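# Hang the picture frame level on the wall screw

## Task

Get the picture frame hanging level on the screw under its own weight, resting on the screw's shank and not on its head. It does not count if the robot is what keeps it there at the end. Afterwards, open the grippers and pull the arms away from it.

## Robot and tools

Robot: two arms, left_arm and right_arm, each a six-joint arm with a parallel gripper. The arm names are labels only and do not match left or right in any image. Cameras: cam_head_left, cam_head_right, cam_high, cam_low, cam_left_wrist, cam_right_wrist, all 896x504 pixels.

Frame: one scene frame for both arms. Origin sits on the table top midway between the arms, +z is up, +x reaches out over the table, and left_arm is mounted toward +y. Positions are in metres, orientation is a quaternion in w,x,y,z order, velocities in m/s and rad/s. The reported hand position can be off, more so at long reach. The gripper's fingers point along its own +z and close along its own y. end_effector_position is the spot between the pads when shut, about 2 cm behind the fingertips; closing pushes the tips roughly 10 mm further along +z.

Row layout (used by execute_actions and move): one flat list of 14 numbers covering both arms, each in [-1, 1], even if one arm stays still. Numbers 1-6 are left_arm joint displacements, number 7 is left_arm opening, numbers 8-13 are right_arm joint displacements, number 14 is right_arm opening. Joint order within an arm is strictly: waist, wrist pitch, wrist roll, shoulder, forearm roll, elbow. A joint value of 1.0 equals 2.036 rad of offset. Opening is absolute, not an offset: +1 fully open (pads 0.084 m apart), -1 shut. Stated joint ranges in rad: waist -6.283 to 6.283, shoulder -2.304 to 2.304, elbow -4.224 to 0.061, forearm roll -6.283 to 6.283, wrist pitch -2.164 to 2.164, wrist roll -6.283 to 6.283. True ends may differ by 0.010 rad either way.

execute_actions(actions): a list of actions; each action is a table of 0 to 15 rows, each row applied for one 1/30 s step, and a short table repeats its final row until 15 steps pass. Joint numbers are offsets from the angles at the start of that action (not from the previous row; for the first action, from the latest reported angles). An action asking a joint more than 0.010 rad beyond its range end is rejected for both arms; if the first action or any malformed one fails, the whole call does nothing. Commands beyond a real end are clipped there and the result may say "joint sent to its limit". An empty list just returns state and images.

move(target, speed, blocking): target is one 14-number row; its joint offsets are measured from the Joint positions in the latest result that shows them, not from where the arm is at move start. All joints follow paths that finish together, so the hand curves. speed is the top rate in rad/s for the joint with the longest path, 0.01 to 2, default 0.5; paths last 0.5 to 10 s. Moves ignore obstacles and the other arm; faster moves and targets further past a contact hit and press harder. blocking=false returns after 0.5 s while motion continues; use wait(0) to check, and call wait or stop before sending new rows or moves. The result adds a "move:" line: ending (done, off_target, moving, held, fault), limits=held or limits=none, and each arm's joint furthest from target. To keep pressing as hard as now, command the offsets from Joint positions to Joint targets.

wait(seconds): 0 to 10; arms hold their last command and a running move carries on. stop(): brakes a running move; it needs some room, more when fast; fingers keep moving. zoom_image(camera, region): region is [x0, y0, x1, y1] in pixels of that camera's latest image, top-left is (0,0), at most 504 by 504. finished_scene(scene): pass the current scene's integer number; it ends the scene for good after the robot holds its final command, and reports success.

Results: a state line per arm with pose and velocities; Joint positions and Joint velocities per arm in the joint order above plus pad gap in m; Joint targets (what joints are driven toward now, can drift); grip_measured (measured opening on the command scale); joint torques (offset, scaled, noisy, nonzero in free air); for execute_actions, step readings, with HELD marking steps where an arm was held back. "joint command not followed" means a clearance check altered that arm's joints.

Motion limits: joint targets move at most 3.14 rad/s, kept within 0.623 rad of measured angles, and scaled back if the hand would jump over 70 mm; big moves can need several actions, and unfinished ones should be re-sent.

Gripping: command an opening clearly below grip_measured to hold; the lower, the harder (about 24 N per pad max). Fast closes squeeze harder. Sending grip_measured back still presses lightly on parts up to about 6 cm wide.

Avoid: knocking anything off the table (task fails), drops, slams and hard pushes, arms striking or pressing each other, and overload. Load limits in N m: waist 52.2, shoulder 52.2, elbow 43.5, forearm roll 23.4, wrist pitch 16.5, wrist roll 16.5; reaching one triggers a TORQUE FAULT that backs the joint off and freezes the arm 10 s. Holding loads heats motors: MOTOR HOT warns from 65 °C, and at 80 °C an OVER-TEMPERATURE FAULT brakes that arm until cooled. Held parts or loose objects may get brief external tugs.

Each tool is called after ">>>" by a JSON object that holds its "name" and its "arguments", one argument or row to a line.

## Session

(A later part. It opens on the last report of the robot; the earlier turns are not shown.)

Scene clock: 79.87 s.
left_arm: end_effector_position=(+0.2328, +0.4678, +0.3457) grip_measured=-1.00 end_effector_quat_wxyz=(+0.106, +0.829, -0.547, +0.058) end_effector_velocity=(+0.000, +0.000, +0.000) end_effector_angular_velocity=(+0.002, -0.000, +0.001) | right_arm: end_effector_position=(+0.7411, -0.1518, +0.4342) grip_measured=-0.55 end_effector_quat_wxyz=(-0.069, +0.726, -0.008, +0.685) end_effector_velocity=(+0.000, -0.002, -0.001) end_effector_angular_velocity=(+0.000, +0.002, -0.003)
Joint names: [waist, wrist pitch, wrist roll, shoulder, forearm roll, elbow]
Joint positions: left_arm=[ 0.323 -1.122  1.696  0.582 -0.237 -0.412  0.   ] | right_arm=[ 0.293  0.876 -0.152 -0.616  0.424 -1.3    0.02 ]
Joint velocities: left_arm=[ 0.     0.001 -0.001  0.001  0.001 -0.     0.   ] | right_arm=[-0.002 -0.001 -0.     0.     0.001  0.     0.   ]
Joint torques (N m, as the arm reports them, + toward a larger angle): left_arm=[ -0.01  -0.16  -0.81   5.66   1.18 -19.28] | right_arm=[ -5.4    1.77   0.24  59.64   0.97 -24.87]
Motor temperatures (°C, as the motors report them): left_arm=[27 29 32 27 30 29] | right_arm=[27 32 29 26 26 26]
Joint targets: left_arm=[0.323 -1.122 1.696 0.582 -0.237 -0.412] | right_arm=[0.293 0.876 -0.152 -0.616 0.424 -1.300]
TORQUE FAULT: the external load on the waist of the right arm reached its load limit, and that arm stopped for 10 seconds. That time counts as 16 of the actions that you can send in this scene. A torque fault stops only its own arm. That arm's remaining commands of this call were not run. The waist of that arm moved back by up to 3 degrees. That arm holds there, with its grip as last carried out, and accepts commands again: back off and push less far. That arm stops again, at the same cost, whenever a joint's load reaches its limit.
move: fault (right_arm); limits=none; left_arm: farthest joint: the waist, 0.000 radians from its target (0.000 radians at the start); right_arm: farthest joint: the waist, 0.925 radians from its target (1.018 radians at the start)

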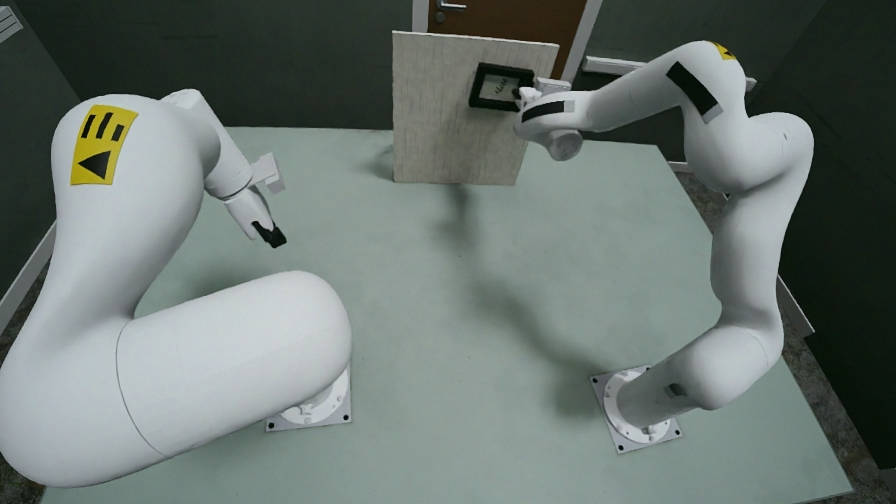

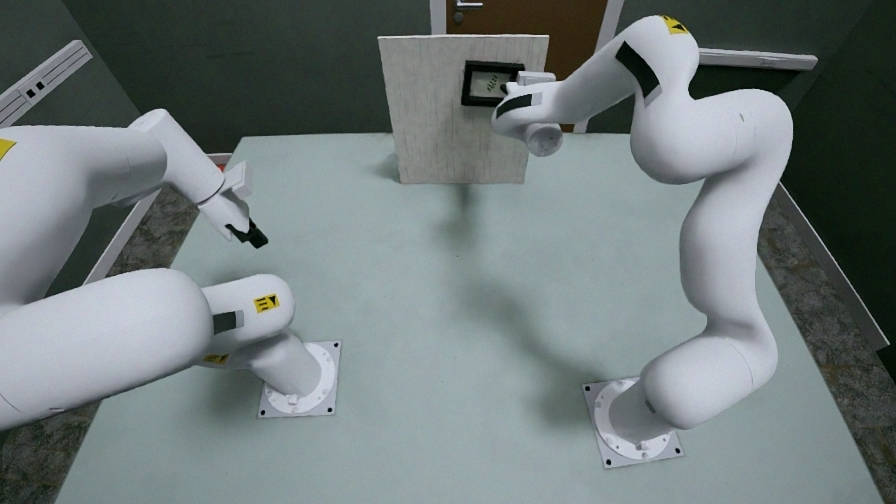

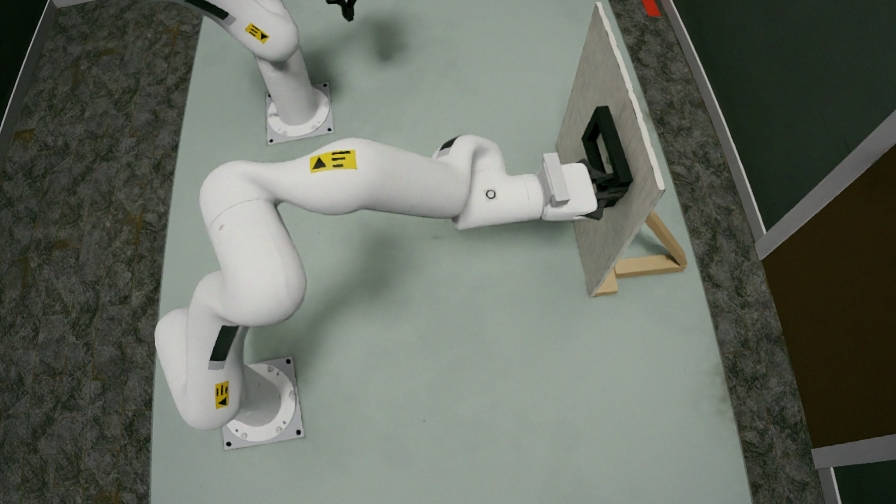

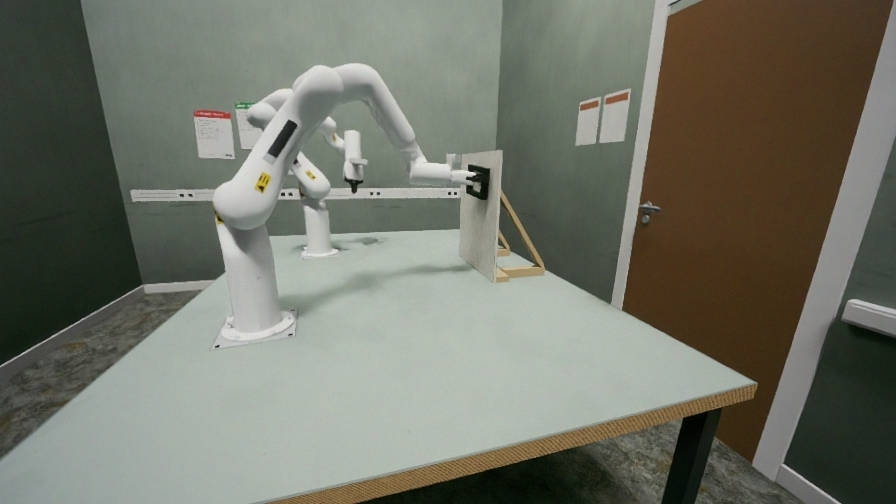

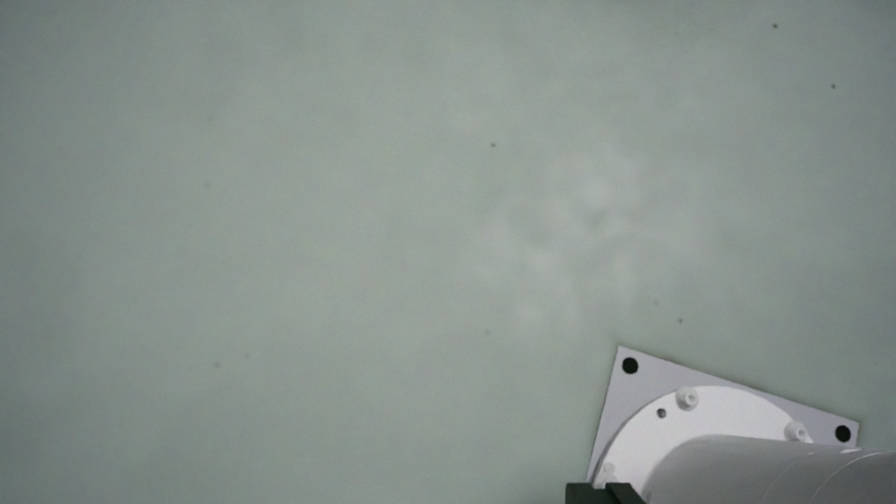

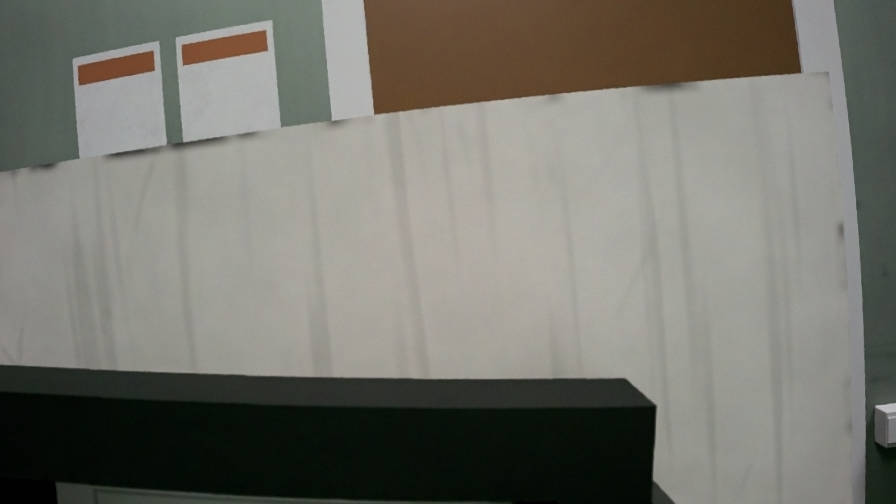

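Retract much more first.

>>> {"name": "move", "arguments": {
  "target": [0,0,0,0,0,0,-1, 0,0.05,0,0.2,0,0.25,-1],
  "speed": 0.3
}}

>>> {"name": "move", "arguments": {
  "target": [0,0,0,0,0,0,-1, -0.45,0,0,0,0,0,-1],
  "speed": 0.5
}}

Scene clock: 83.17 s.
left_arm: end_effector_position=(+0.2328, +0.4678, +0.3457) grip_measured=-1.00 end_effector_quat_wxyz=(+0.106, +0.829, -0.547, +0.058) end_effector_velocity=(+0.000, +0.000, +0.000) end_effector_angular_velocity=(+0.000, -0.001, -0.001) | right_arm: end_effector_position=(+0.5855, -0.2262, +0.4600) grip_measured=-0.55 end_effector_quat_wxyz=(-0.048, +0.725, -0.005, +0.687) end_effector_velocity=(-0.001, -0.000, +0.000) end_effector_angular_velocity=(+0.001, -0.000, -0.000)
Joint names: [waist, wrist pitch, wrist roll, shoulder, forearm roll, elbow]
Joint positions: left_arm=[ 0.323 -1.122  1.696  0.582 -0.237 -0.412  0.   ] | right_arm=[ 0.293  0.978 -0.152 -0.209  0.424 -0.792  0.02 ]
Joint velocities: left_arm=[ 0.     0.     0.001  0.    -0.    -0.001  0.   ] | right_arm=[ 0.001  0.001  0.     0.002  0.001  0.002 -0.   ]
Joint torques (N m, as the arm reports them, + toward a larger angle): left_arm=[  0.37  -0.11  -0.83   4.79   0.94 -19.41] | right_arm=[ -6.66   1.75   0.29  40.57   1.27 -23.79]
Motor temperatures (°C, as the motors report them): left_arm=[27 29 32 27 30 29] | right_arm=[27 32 29 26 26 26]
Joint targets: left_arm=[0.323 -1.122 1.696 0.582 -0.237 -0.412] | right_arm=[0.293 0.978 -0.152 -0.209 0.424 -0.791]
move: done; limits=none; left_arm: farthest joint: the waist, 0.000 radians from its target (0.000 radians at the start); right_arm: farthest joint: the elbow, 0.001 radians from its target (0.509 radians at the start)

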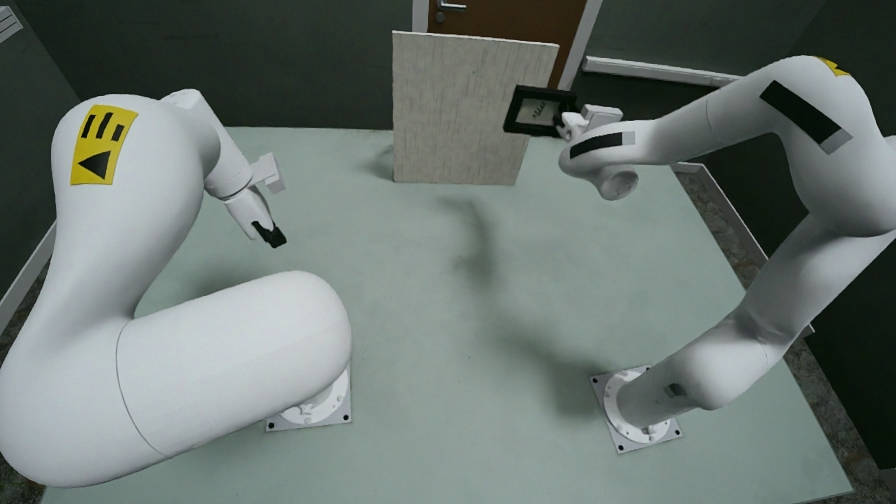

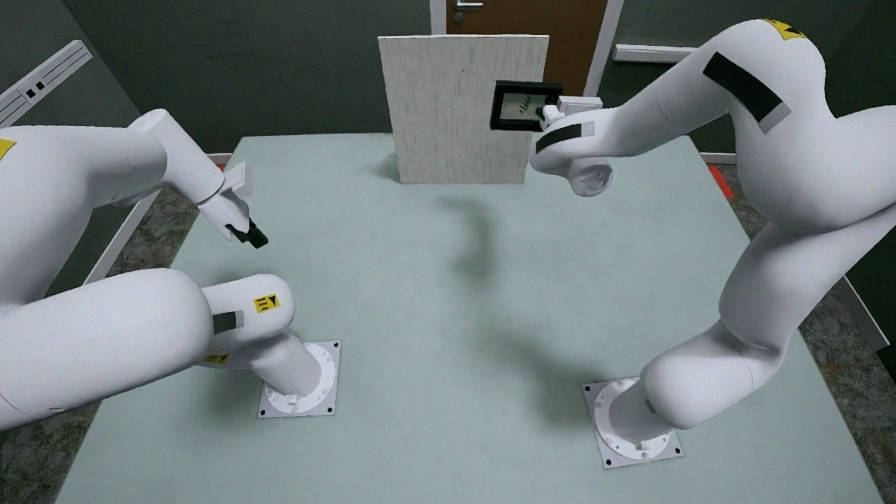

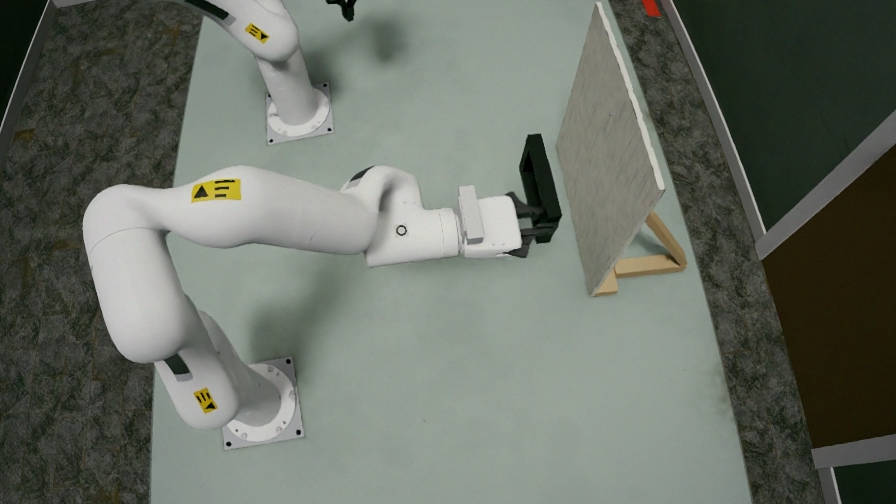

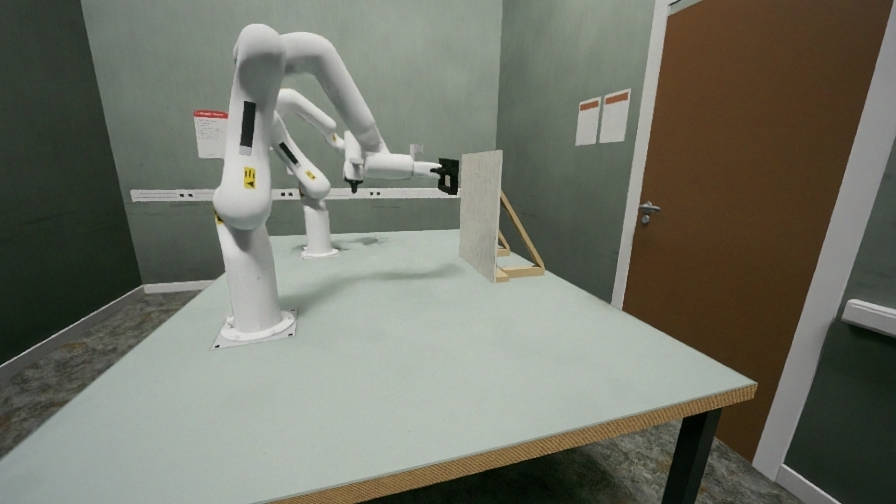

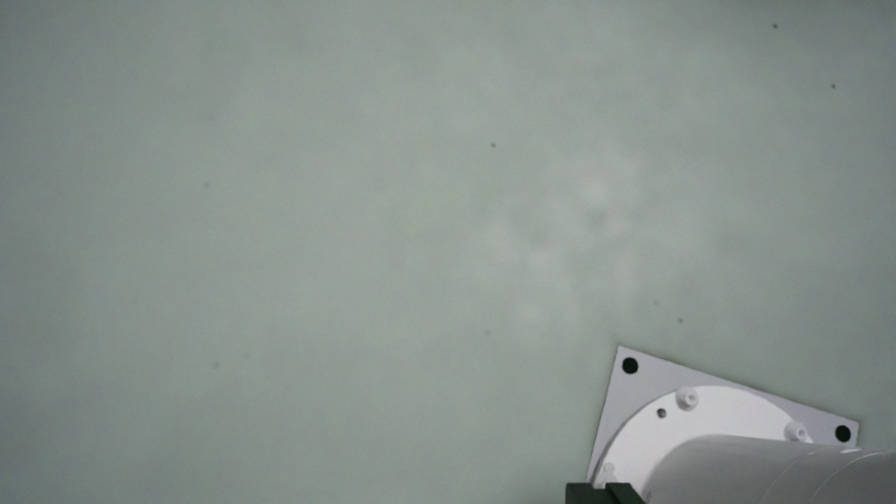

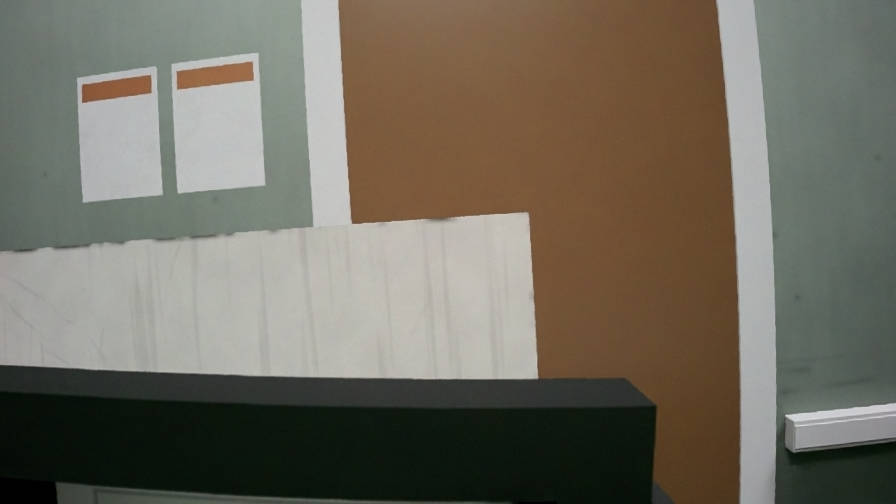

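Scene clock: 85.40 s.
left_arm: end_effector_position=(+0.2328, +0.4678, +0.3457) grip_measured=-1.00 end_effector_quat_wxyz=(+0.106, +0.829, -0.547, +0.058) end_effector_velocity=(-0.000, +0.000, -0.000) end_effector_angular_velocity=(+0.001, +0.000, -0.000) | right_arm: end_effector_position=(+0.4839, -0.8143, +0.4600) grip_measured=-0.55 end_effector_quat_wxyz=(+0.261, +0.648, -0.325, +0.638) end_effector_velocity=(-0.002, -0.002, -0.000) end_effector_angular_velocity=(+0.001, -0.000, -0.005)
Joint names: [waist, wrist pitch, wrist roll, shoulder, forearm roll, elbow]
Joint positions: left_arm=[ 0.323 -1.122  1.696  0.582 -0.237 -0.412  0.   ] | right_arm=[-0.623  0.978 -0.152 -0.209  0.424 -0.792  0.02 ]
Joint velocities: left_arm=[ 0.     0.    -0.     0.     0.001  0.     0.   ] | right_arm=[-0.004 -0.     0.001 -0.001  0.    -0.    -0.   ]
Joint torques (N m, as the arm reports them, + toward a larger angle): left_arm=[ -0.64  -0.26  -0.84   5.67   0.93 -19.56] | right_arm=[ -6.38   1.79   0.26  39.44   1.09 -23.76]
Motor temperatures (°C, as the motors report them): left_arm=[27 29 32 27 30 29] | right_arm=[27 32 29 26 26 26]
Joint targets: left_arm=[0.323 -1.122 1.696 0.582 -0.237 -0.412] | right_arm=[-0.623 0.978 -0.152 -0.209 0.424 -0.792]
move: done; limits=none; left_arm: farthest joint: the waist, 0.000 radians from its target (0.000 radians at the start); right_arm: farthest joint: the waist, 0.000 radians from its target (0.916 radians at the start)

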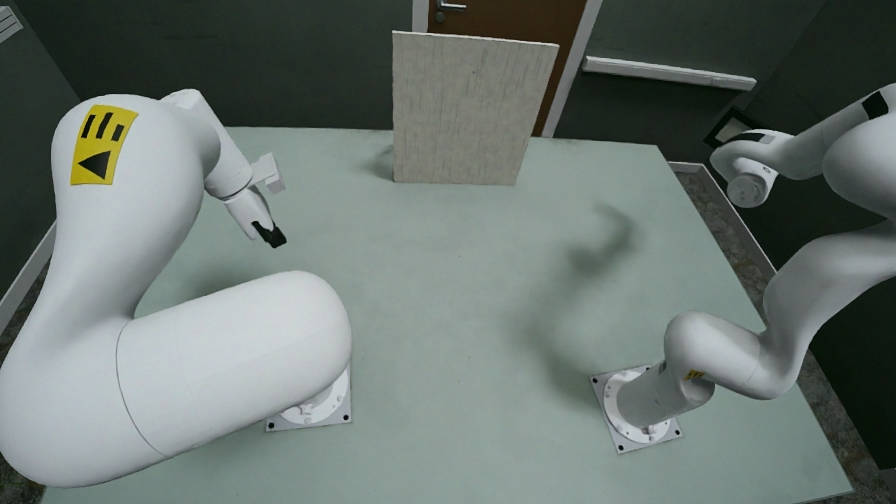

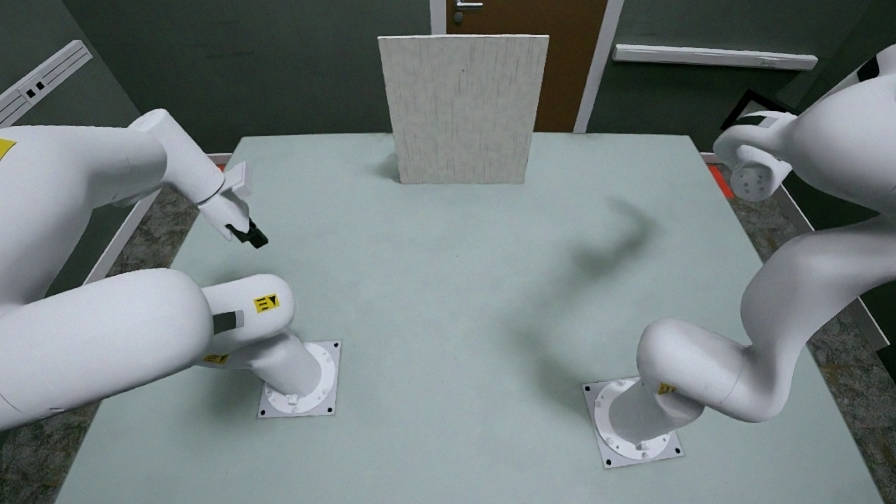

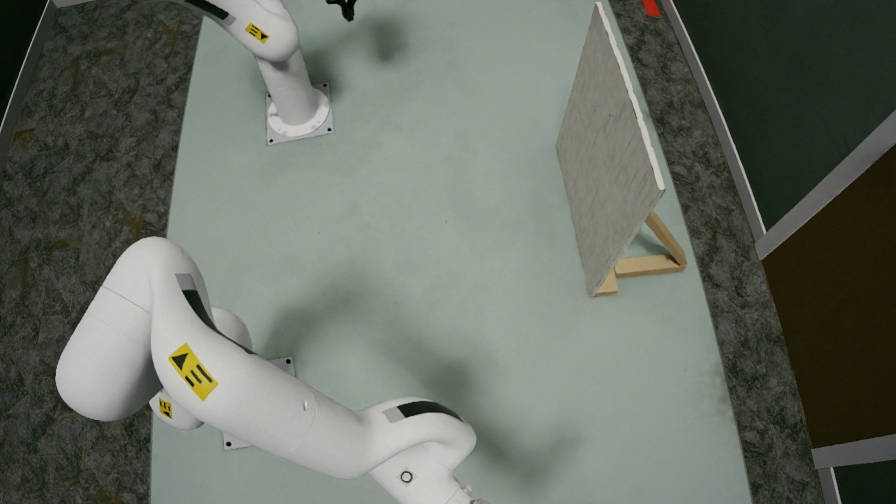

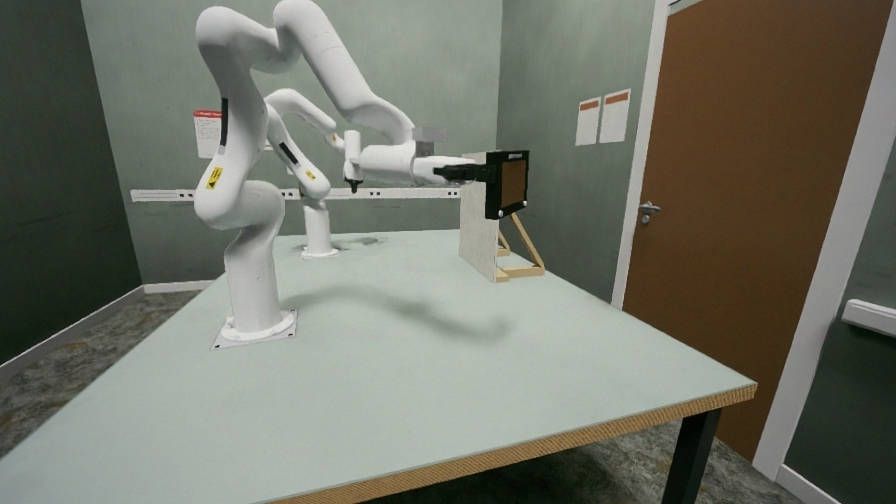

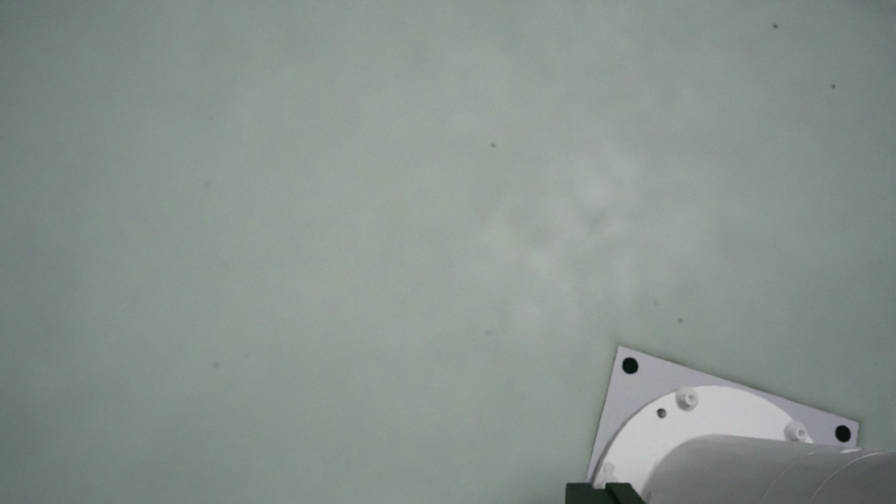

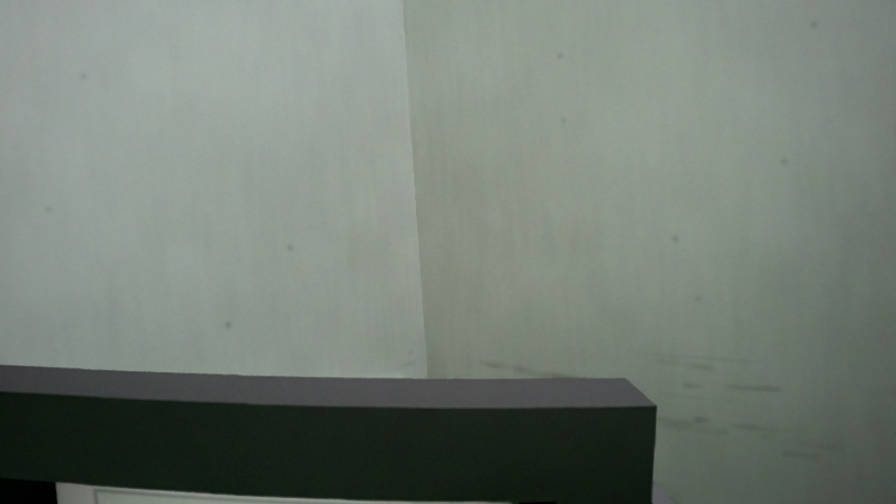

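>>> {"name": "zoom_image", "arguments": {
  "camera": "cam_low",
  "region": [450,130,560,240]
}}

Region (450, 130, 560, 240) of cam_low's 896x504 image, scaled by 4.582, with more detail than that image has.

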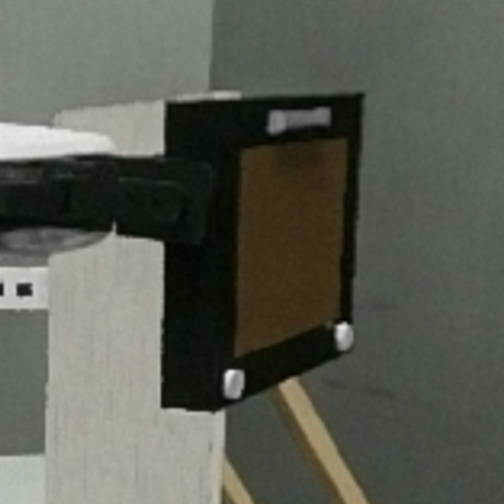

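>>> {"name": "move", "arguments": {
  "target": [0,0,0,0,0,0,-1, 0.4956,0,0,0,0,0,-1],
  "speed": 0.5
}}

>>> {"name": "move", "arguments": {
  "target": [0,0,0,0,0,0,-1, 0,-0.078,0,-0.212,0,-0.300,-1],
  "speed": 0.3
}}

>>> {"name": "zoom_image", "arguments": {
  "camera": "cam_head_left",
  "region": [380,20,560,190]
}}

Scene clock: 88.83 s.
left_arm: end_effector_position=(+0.2328, +0.4678, +0.3457) grip_measured=-1.00 end_effector_quat_wxyz=(+0.106, +0.829, -0.547, +0.058) end_effector_velocity=(+0.000, -0.000, +0.000) end_effector_angular_velocity=(-0.000, -0.001, +0.002) | right_arm: end_effector_position=(+0.5650, -0.1670, +0.4600) grip_measured=-0.55 end_effector_quat_wxyz=(-0.079, +0.724, +0.028, +0.684) end_effector_velocity=(-0.001, +0.003, +0.001) end_effector_angular_velocity=(+0.000, -0.001, +0.005)
Joint names: [waist, wrist pitch, wrist roll, shoulder, forearm roll, elbow]
Joint positions: left_arm=[ 0.323 -1.122  1.696  0.582 -0.237 -0.412  0.   ] | right_arm=[ 0.386  0.978 -0.152 -0.209  0.424 -0.792  0.02 ]
Joint velocities: left_arm=[ 0.     0.    -0.002  0.    -0.001 -0.     0.   ] | right_arm=[ 0.004 -0.002 -0.     0.001 -0.001 -0.002 -0.   ]
Joint torques (N m, as the arm reports them, + toward a larger angle): left_arm=[ -0.12  -0.13  -0.81   5.7    0.79 -19.41] | right_arm=[ -6.09   1.79   0.19  40.59   0.98 -23.83]
Motor temperatures (°C, as the motors report them): left_arm=[27 29 32 27 30 29] | right_arm=[27 32 29 25 26 26]
Joint targets: left_arm=[0.323 -1.122 1.696 0.582 -0.237 -0.412] | right_arm=[0.386 0.978 -0.152 -0.209 0.424 -0.792]
move: done; limits=none; left_arm: farthest joint: the waist, 0.000 radians from its target (0.000 radians at the start); right_arm: farthest joint: the waist, 0.000 radians from its target (1.009 radians at the start)

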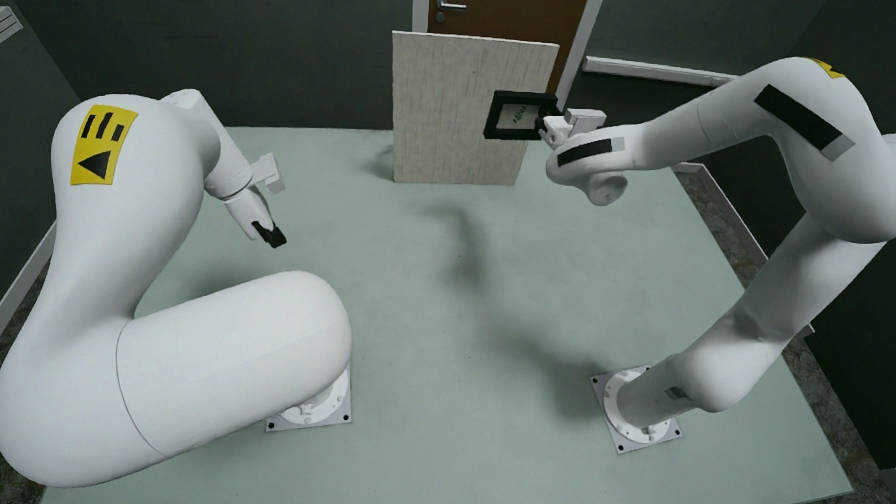

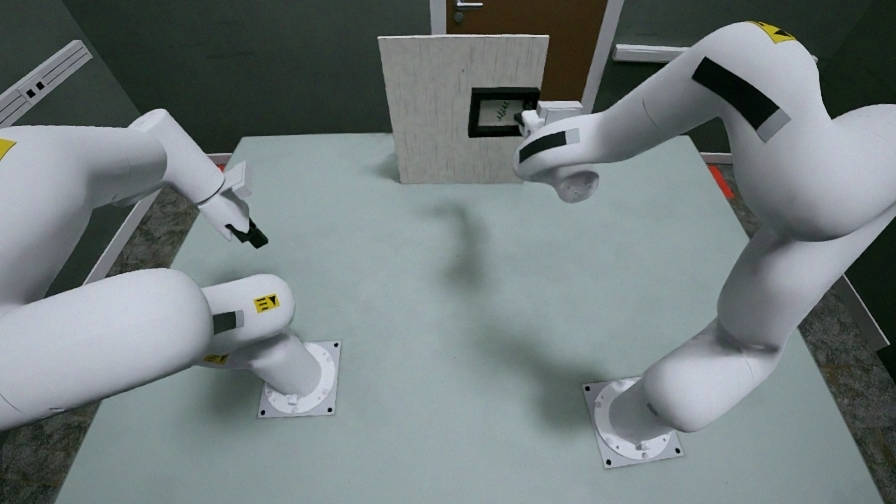

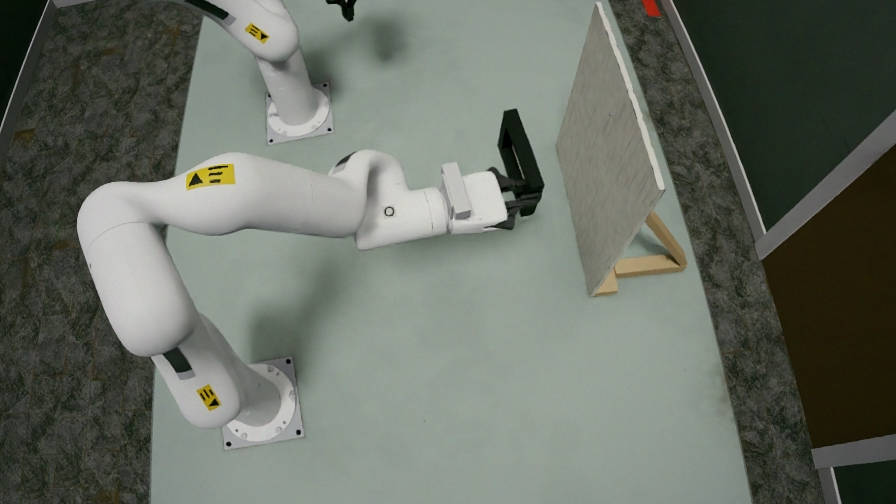

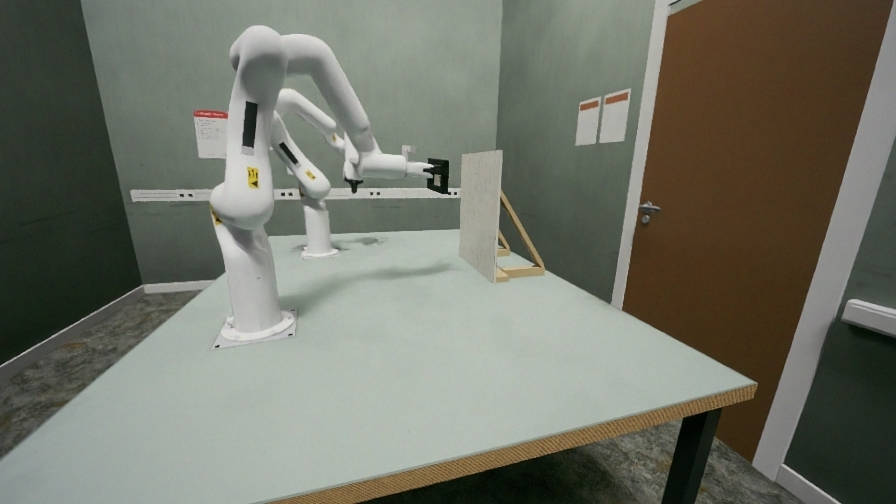

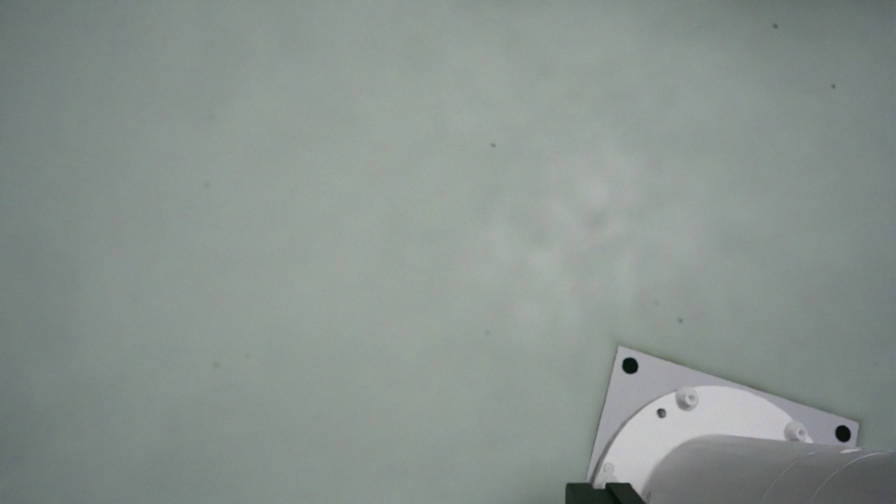

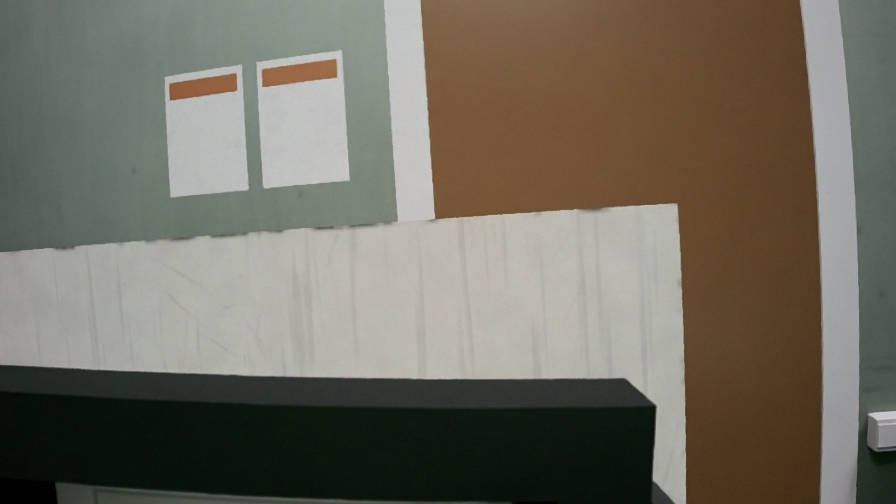

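Scene clock: 91.23 s.
left_arm: end_effector_position=(+0.2328, +0.4678, +0.3457) grip_measured=-1.00 end_effector_quat_wxyz=(+0.106, +0.829, -0.547, +0.058) end_effector_velocity=(+0.000, -0.000, +0.000) end_effector_angular_velocity=(-0.000, -0.001, -0.001) | right_arm: end_effector_position=(+0.7341, -0.0626, +0.4638) grip_measured=-0.55 end_effector_quat_wxyz=(-0.115, +0.719, +0.022, +0.685) end_effector_velocity=(+0.001, -0.001, -0.000) end_effector_angular_velocity=(+0.002, +0.000, -0.001)
Joint names: [waist, wrist pitch, wrist roll, shoulder, forearm roll, elbow]
Joint positions: left_arm=[ 0.323 -1.122  1.696  0.582 -0.237 -0.412  0.   ] | right_arm=[ 0.386  0.819 -0.152 -0.64   0.424 -1.402  0.02 ]
Joint velocities: left_arm=[-0.     0.     0.001  0.    -0.001  0.     0.   ] | right_arm=[-0.001 -0.     0.001 -0.001  0.001 -0.002  0.   ]
Joint torques (N m, as the arm reports them, + toward a larger angle): left_arm=[  0.26  -0.2   -0.84   5.41   0.98 -19.62] | right_arm=[ -5.87   1.74   0.27  61.35   0.99 -25.5 ]
Motor temperatures (°C, as the motors report them): left_arm=[27 29 32 27 30 29] | right_arm=[27 32 29 25 26 26]
Joint targets: left_arm=[0.323 -1.122 1.696 0.582 -0.237 -0.412] | right_arm=[0.386 0.819 -0.152 -0.640 0.424 -1.402]
move: done; limits=none; left_arm: farthest joint: the waist, 0.000 radians from its target (0.000 radians at the start); right_arm: farthest joint: the waist, 0.000 radians from its target (0.000 radians at the start)

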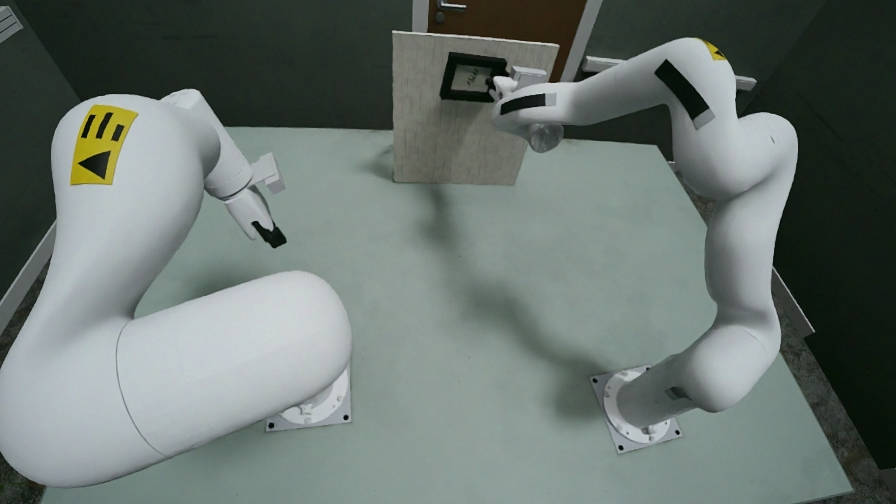

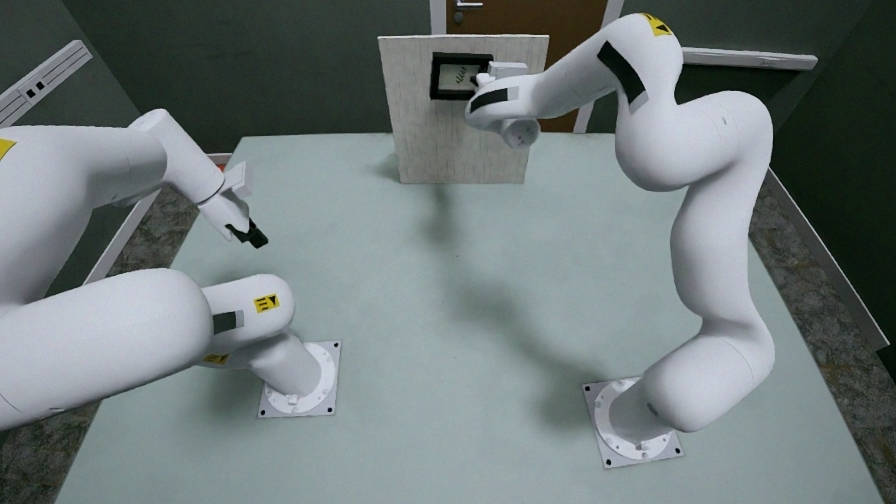

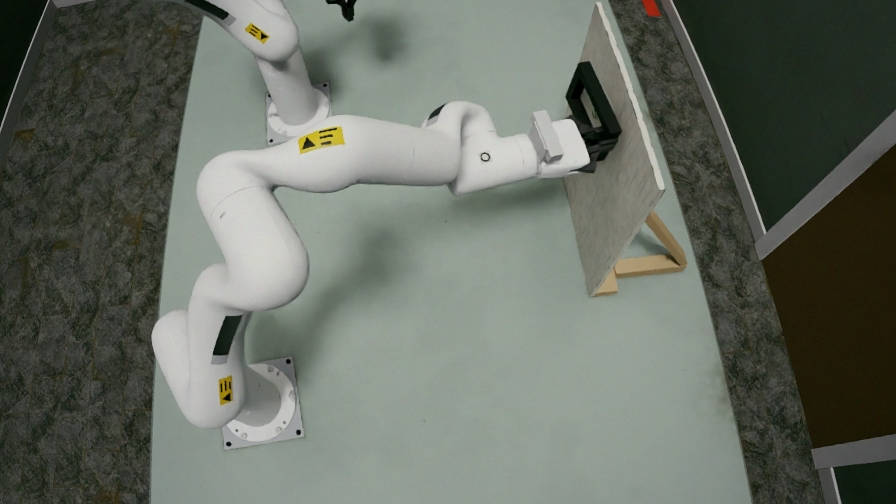

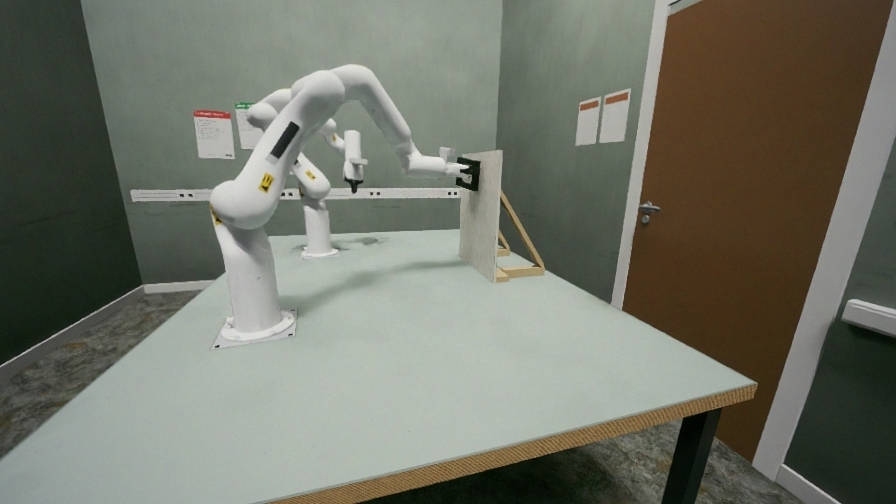

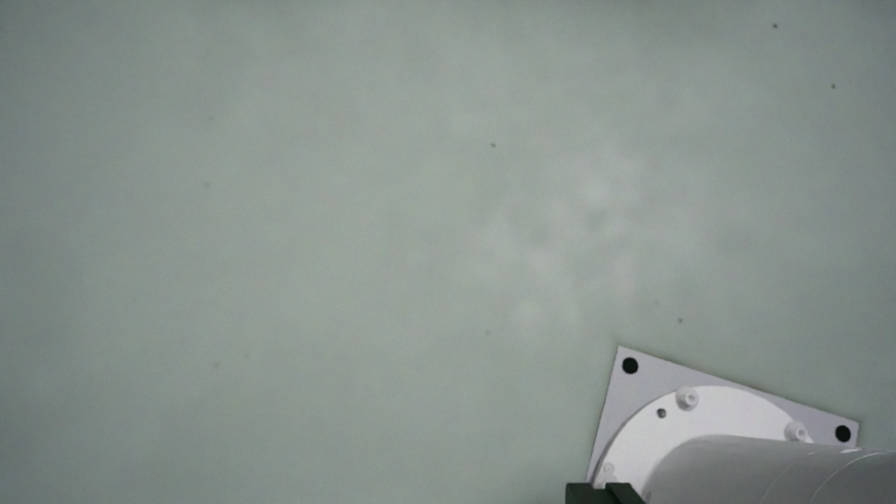

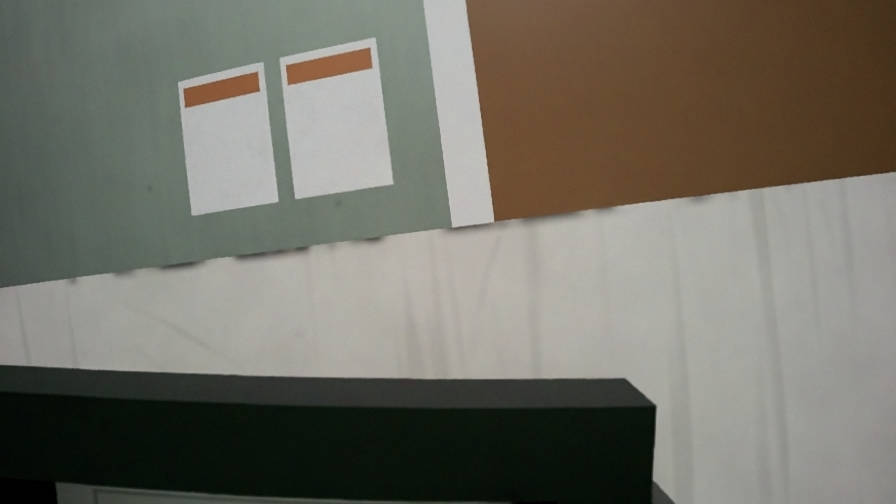

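Region (380, 20, 560, 190) of cam_head_left's 896x504 image, scaled by 2.800, with more detail than that image has.

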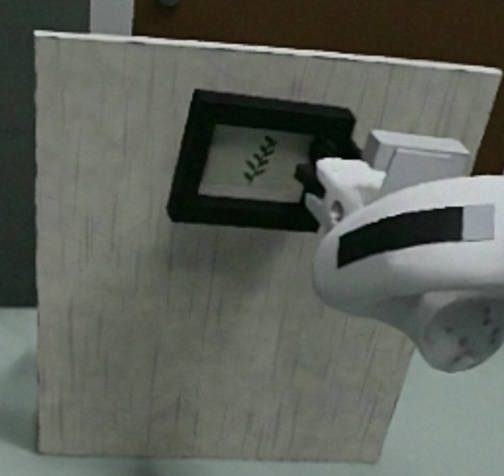

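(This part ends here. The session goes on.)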